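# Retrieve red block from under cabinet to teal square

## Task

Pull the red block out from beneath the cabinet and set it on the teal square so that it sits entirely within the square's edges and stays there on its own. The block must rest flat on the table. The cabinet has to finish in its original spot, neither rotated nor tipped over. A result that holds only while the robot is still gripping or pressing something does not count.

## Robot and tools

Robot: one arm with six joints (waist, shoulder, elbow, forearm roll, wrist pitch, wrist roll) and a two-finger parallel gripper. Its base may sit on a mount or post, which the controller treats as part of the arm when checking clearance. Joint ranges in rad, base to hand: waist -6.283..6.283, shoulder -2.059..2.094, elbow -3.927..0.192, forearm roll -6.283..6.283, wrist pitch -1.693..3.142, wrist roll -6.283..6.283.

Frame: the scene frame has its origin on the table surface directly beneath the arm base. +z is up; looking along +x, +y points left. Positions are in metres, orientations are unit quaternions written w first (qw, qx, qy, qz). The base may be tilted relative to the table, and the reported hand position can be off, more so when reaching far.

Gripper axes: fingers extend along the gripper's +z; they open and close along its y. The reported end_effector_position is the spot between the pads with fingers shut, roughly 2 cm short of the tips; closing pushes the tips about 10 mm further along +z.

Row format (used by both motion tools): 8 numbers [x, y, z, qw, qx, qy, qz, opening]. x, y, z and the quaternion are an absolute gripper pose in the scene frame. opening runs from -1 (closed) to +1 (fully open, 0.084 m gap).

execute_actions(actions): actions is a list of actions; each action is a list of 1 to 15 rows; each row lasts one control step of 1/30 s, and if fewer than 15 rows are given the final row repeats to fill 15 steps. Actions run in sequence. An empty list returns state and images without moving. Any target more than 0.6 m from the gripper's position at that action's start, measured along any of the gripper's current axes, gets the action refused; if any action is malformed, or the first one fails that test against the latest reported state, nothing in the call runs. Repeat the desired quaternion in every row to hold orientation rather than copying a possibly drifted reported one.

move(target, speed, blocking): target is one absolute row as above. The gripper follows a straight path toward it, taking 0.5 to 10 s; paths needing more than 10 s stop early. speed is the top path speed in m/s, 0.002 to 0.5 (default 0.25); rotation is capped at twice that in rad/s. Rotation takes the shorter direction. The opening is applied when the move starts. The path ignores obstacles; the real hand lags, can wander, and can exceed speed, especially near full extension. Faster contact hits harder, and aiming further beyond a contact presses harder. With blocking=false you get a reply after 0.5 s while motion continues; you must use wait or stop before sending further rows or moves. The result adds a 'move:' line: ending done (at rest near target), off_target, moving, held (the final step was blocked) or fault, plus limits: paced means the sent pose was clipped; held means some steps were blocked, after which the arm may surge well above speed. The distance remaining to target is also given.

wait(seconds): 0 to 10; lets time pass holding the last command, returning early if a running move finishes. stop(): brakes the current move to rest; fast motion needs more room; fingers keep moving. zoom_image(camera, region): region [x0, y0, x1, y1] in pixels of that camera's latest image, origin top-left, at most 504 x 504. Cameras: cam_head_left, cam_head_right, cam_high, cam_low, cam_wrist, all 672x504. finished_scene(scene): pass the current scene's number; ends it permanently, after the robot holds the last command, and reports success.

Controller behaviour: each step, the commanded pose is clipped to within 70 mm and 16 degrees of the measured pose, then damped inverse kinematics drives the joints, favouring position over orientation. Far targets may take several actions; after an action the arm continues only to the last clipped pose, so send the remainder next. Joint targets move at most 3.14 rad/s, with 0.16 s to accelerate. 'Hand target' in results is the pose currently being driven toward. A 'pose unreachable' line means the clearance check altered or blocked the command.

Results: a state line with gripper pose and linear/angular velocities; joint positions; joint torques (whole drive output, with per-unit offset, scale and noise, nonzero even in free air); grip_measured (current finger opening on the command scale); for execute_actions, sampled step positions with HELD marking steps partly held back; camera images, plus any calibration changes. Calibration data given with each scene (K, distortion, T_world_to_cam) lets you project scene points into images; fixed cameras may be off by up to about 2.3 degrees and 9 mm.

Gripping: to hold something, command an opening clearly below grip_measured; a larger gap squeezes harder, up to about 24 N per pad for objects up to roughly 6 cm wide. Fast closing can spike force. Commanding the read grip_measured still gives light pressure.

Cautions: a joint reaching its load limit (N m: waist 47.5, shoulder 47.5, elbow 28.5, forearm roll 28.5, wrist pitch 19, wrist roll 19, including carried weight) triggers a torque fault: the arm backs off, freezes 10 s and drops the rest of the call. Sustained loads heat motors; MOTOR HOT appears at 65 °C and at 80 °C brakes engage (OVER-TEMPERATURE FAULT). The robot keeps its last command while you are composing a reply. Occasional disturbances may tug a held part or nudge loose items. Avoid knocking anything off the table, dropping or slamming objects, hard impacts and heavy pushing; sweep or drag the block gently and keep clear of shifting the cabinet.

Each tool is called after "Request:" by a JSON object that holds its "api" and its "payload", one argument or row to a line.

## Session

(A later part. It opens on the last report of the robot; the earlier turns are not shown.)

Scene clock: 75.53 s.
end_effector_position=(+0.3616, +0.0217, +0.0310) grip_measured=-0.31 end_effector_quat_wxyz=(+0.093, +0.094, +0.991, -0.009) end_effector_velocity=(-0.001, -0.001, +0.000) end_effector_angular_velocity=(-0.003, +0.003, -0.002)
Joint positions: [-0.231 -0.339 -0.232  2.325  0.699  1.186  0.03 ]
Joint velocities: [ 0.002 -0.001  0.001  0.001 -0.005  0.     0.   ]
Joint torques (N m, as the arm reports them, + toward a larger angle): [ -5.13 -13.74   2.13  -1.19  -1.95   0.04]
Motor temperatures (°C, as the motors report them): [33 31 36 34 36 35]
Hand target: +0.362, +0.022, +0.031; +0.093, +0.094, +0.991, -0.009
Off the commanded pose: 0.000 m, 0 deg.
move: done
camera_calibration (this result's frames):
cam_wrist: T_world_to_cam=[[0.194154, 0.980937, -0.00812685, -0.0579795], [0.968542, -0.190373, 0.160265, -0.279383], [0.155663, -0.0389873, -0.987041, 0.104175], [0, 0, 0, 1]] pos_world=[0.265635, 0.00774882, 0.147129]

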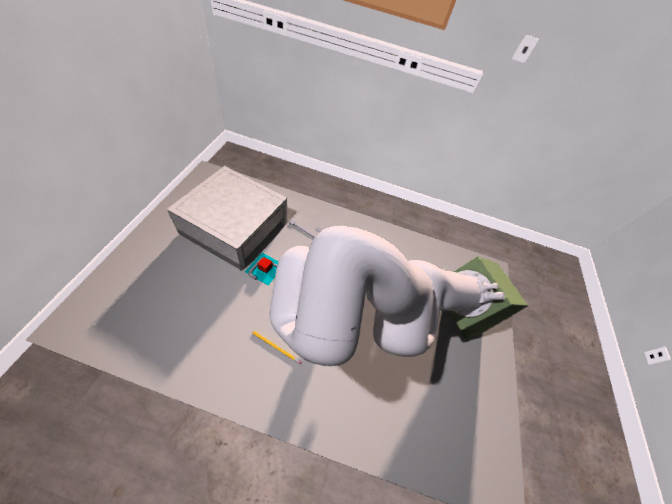

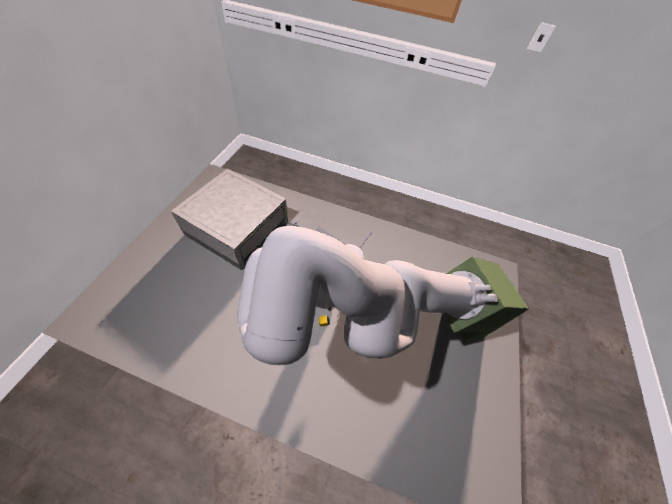

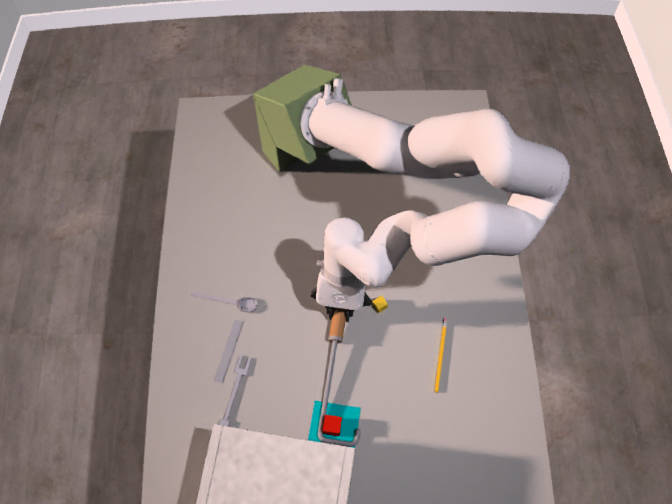

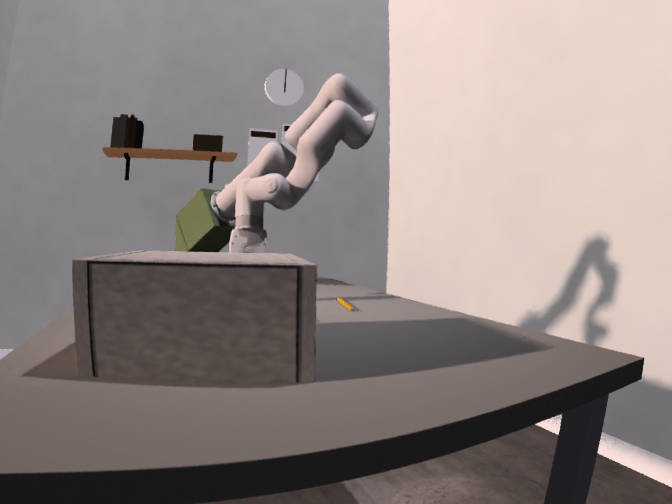

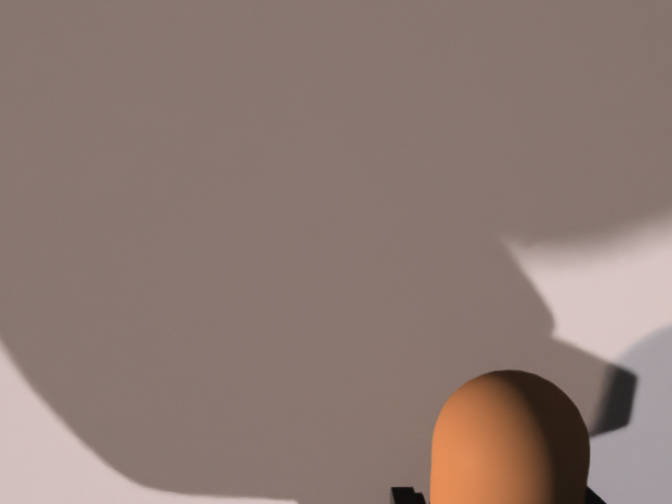

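Request:
{"api": "move", "payload": {
  "target": [0.362, 0.008, 0.025, 0.104, 0.0936, 0.9901, -0.0098, -1],
  "speed": 0.04
}}

Request:
{"api": "execute_actions", "payload": {
  "actions": [
    [[0.362,0.008,0.025,0.104,0.0936,0.9901,-0.0098,-0.4],[0.362,0.008,0.025,0.104,0.0936,0.9901,-0.0098,-0.3],[0.362,0.008,0.025,0.104,0.0936,0.9901,-0.0098,-0.25],[0.362,0.008,0.025,0.104,0.0936,0.9901,-0.0098,-0.2],[0.362,0.008,0.025,0.104,0.0936,0.9901,-0.0098,-0.1],[0.362,0.008,0.025,0.104,0.0936,0.9901,-0.0098,0],[0.362,0.008,0.025,0.104,0.0936,0.9901,-0.0098,0.1],[0.362,0.008,0.025,0.104,0.0936,0.9901,-0.0098,0.2]]
  ]
}}

Request:
{"api": "move", "payload": {
  "target": [0.362, 0.008, 0.06, 0.104, 0.0936, 0.9901, -0.0098, 0.2],
  "speed": 0.1
}}

Request:
{"api": "zoom_image", "payload": {
  "camera": "cam_high",
  "region": [270, 370, 400, 470]
}}

Scene clock: 78.83 s.
end_effector_position=(+0.3619, +0.0080, +0.0250) grip_measured=-0.31 end_effector_quat_wxyz=(+0.104, +0.094, +0.990, -0.010) end_effector_velocity=(+0.001, -0.000, -0.000) end_effector_angular_velocity=(+0.001, -0.003, +0.001)
Joint positions: [-0.274 -0.263 -0.25   2.346  0.763  1.125  0.03 ]
Joint velocities: [-0.002  0.002 -0.001  0.001  0.004 -0.003 -0.   ]
Joint torques (N m, as the arm reports them, + toward a larger angle): [ -5.49 -13.43   2.47  -0.79  -1.75   0.2 ]
Motor temperatures (°C, as the motors report them): [33 31 36 34 36 35]
Hand target: +0.362, +0.008, +0.025; +0.104, +0.094, +0.990, -0.010
Off the commanded pose: 0.000 m, 0 deg.
move: done
camera_calibration (this result's frames):
cam_wrist: T_world_to_cam=[[0.194559, 0.980857, -0.00813231, -0.044703], [0.964907, -0.189891, 0.181371, -0.280511], [0.176355, -0.0431343, -0.983381, 0.0901174], [0, 0, 0, 1]] pos_world=[0.263472, -0.0055321, 0.139133]

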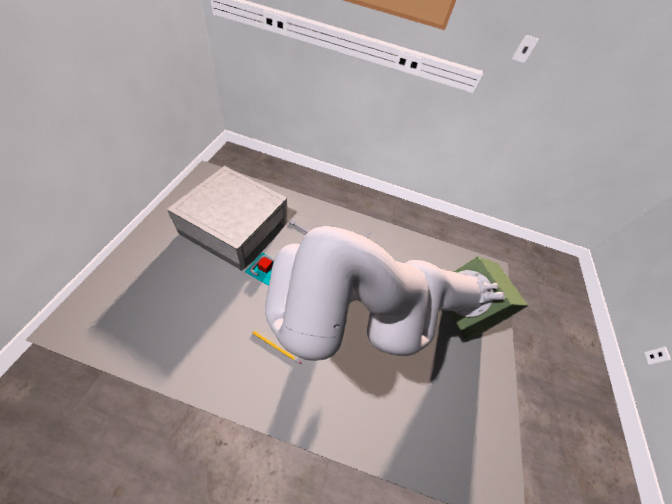

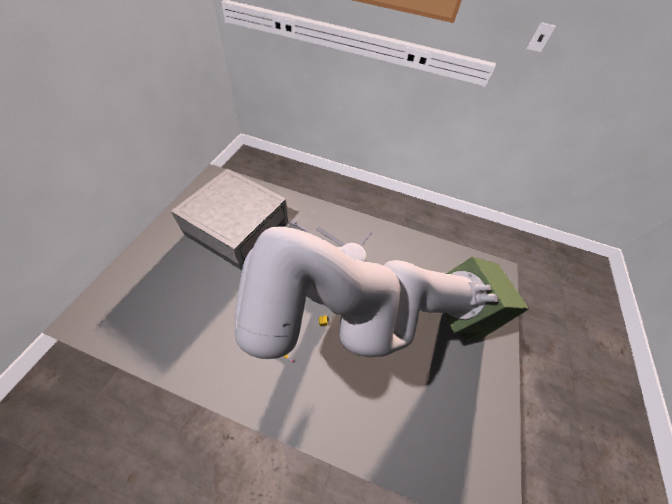

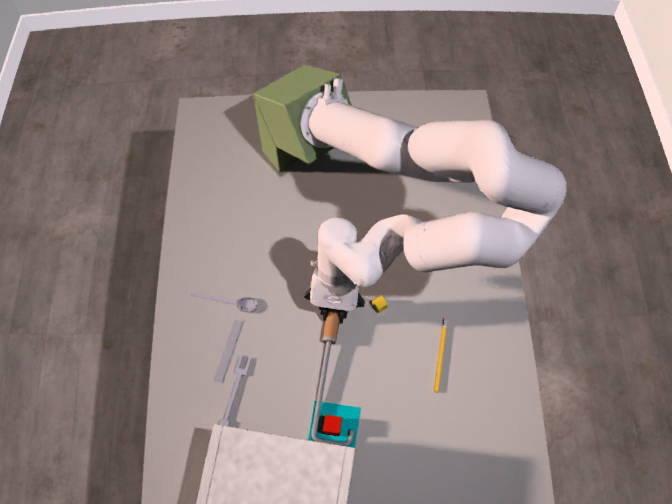

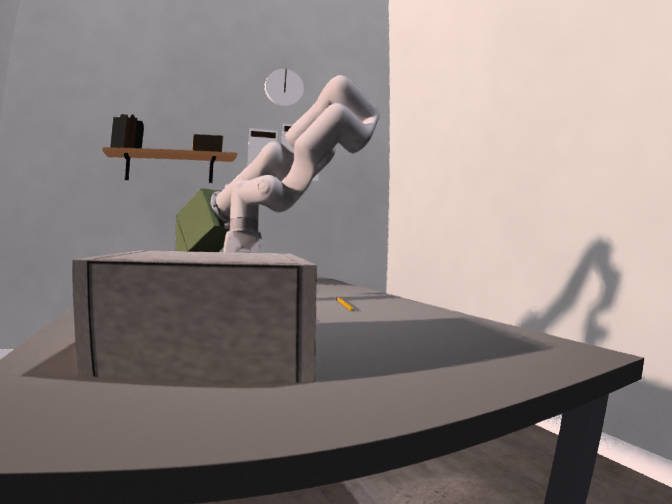

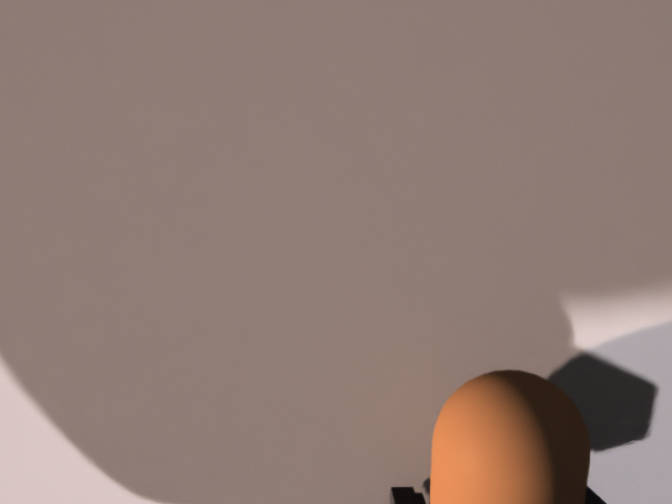

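Scene clock: 79.33 s.
end_effector_position=(+0.3620, +0.0080, +0.0250) grip_measured=+0.19 end_effector_quat_wxyz=(+0.104, +0.094, +0.990, -0.010) end_effector_velocity=(-0.000, -0.000, -0.000) end_effector_angular_velocity=(-0.000, +0.001, +0.000)
Joint positions: [-0.274 -0.263 -0.25   2.346  0.763  1.125  0.052]
Joint velocities: [ 0.  0. -0. -0. -0. -0.  0.]
Joint torques (N m, as the arm reports them, + toward a larger angle): [ -5.41 -13.05   2.4   -0.84  -1.85   0.03]
Motor temperatures (°C, as the motors report them): [33 31 36 34 36 35]
Hand target: +0.362, +0.008, +0.025; +0.104, +0.094, +0.990, -0.010
Off the commanded pose: 0.000 m, 0 deg.
Step readings (end_effector_position):
0: (+0.3619, +0.0080, +0.0250)
1: (+0.3619, +0.0080, +0.0250)
2: (+0.3619, +0.0080, +0.0250)
4: (+0.3619, +0.0080, +0.0250)
8: (+0.3621, +0.0080, +0.0251)
15: end_effector_position above
camera_calibration (this result's frames):
cam_wrist: T_world_to_cam=[[0.194409, 0.980887, -0.00808022, -0.0447091], [0.96486, -0.189735, 0.181787, -0.280668], [0.176779, -0.0431373, -0.983305, 0.0899511], [0, 0, 0, 1]] pos_world=[0.263596, -0.0055176, 0.13911]

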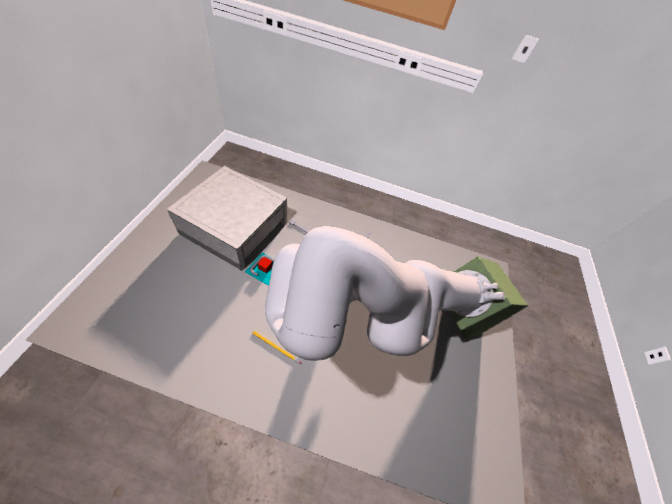

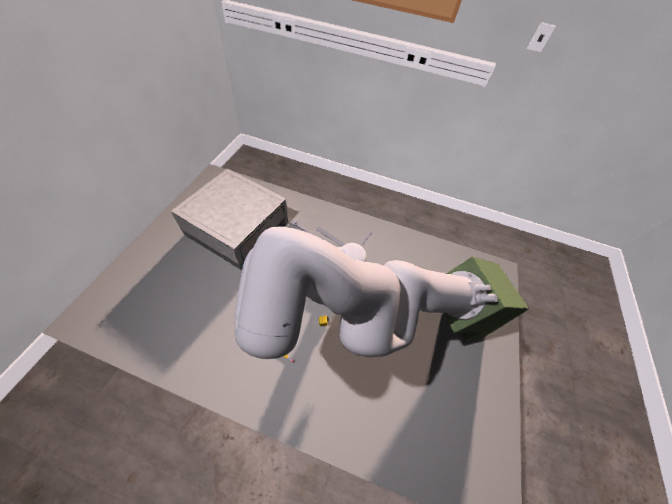

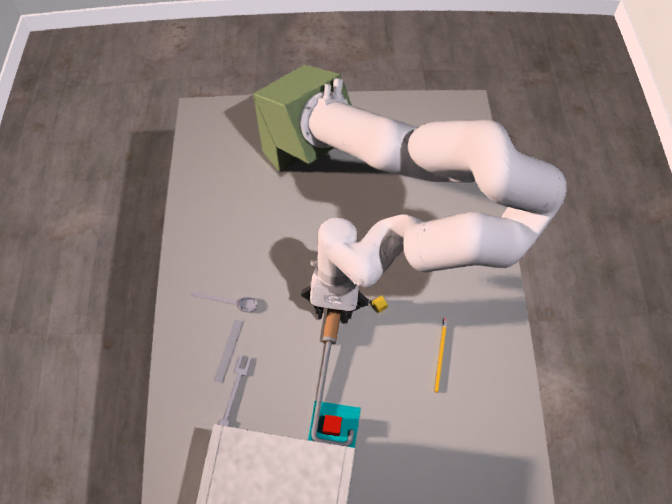

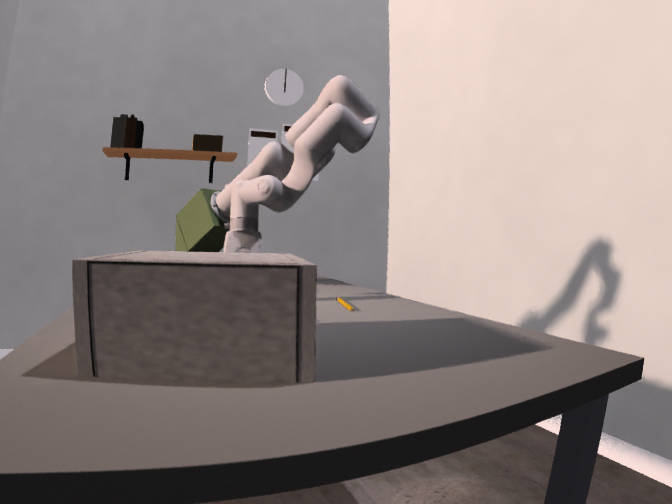

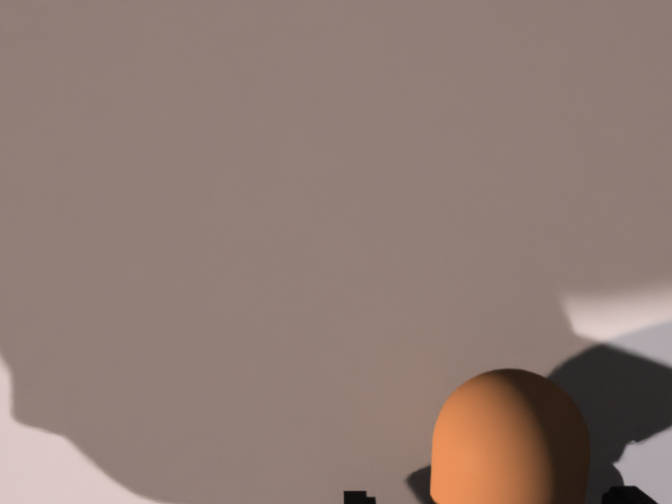

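Scene clock: 80.13 s.
end_effector_position=(+0.3621, +0.0080, +0.0600) grip_measured=+0.19 end_effector_quat_wxyz=(+0.104, +0.094, +0.990, -0.010) end_effector_velocity=(-0.001, +0.000, +0.000) end_effector_angular_velocity=(+0.001, +0.004, -0.000)
Joint positions: [-0.344 -0.442 -0.163  2.185  0.732  1.264  0.052]
Joint velocities: [-0.    -0.003  0.002 -0.006 -0.001  0.005 -0.   ]
Joint torques (N m, as the arm reports them, + toward a larger angle): [ -4.5  -11.23   0.52  -1.09  -1.74   0.15]
Motor temperatures (°C, as the motors report them): [33 31 36 34 36 35]
Hand target: +0.362, +0.008, +0.060; +0.104, +0.094, +0.990, -0.010
Off the commanded pose: 0.000 m, 0 deg.
move: done
camera_calibration (this result's frames):
cam_wrist: T_world_to_cam=[[0.19445, 0.980878, -0.00824528, -0.0444145], [0.964846, -0.189743, 0.181853, -0.287098], [0.176811, -0.0433166, -0.983291, 0.12435], [0, 0, 0, 1]] pos_world=[0.263655, -0.00552311, 0.174115]

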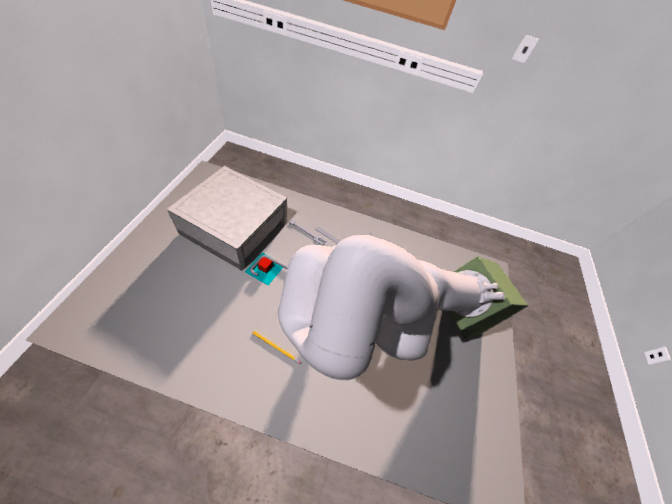

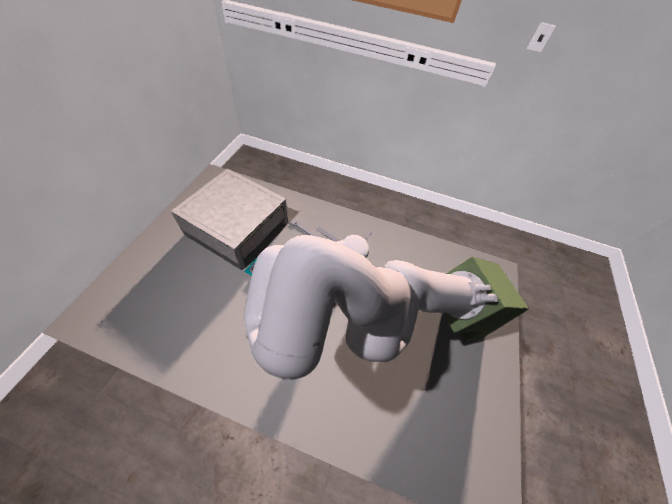

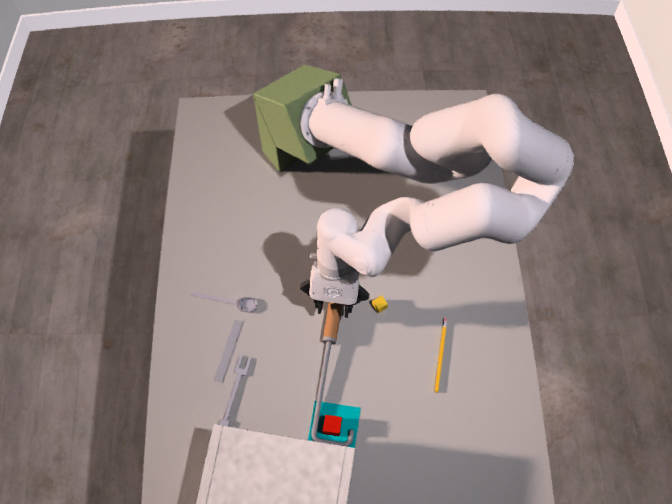

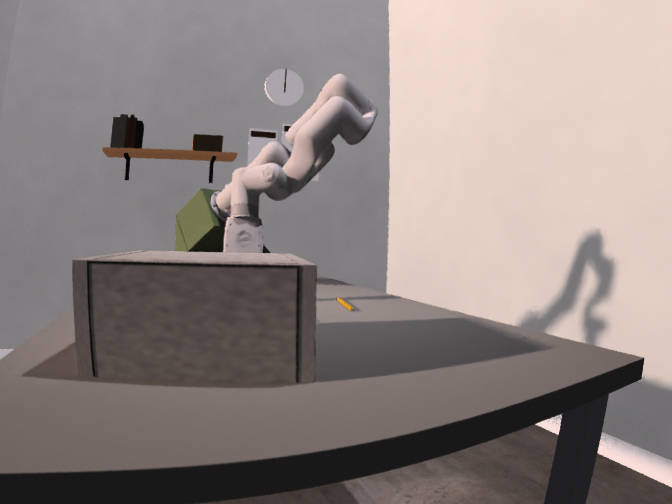

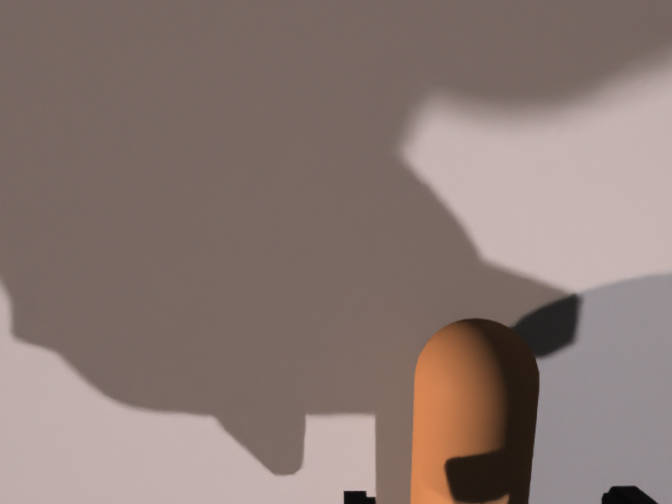

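Region (270, 370, 400, 470) of cam_high's 672x504 image, scaled by 3.877, with more detail than that image has; it fills the top 388 rows of this view, and the rest is white.

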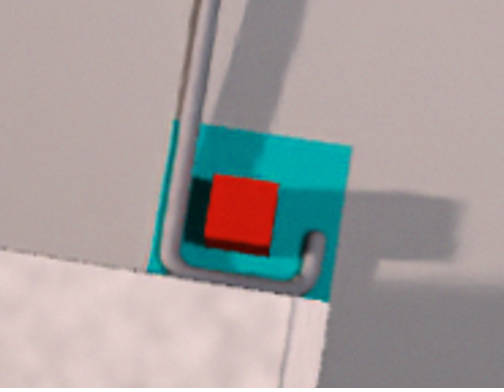

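Request:
{"api": "finished_scene", "payload": {
  "scene": 2
}}

The scene is finished: the task was done.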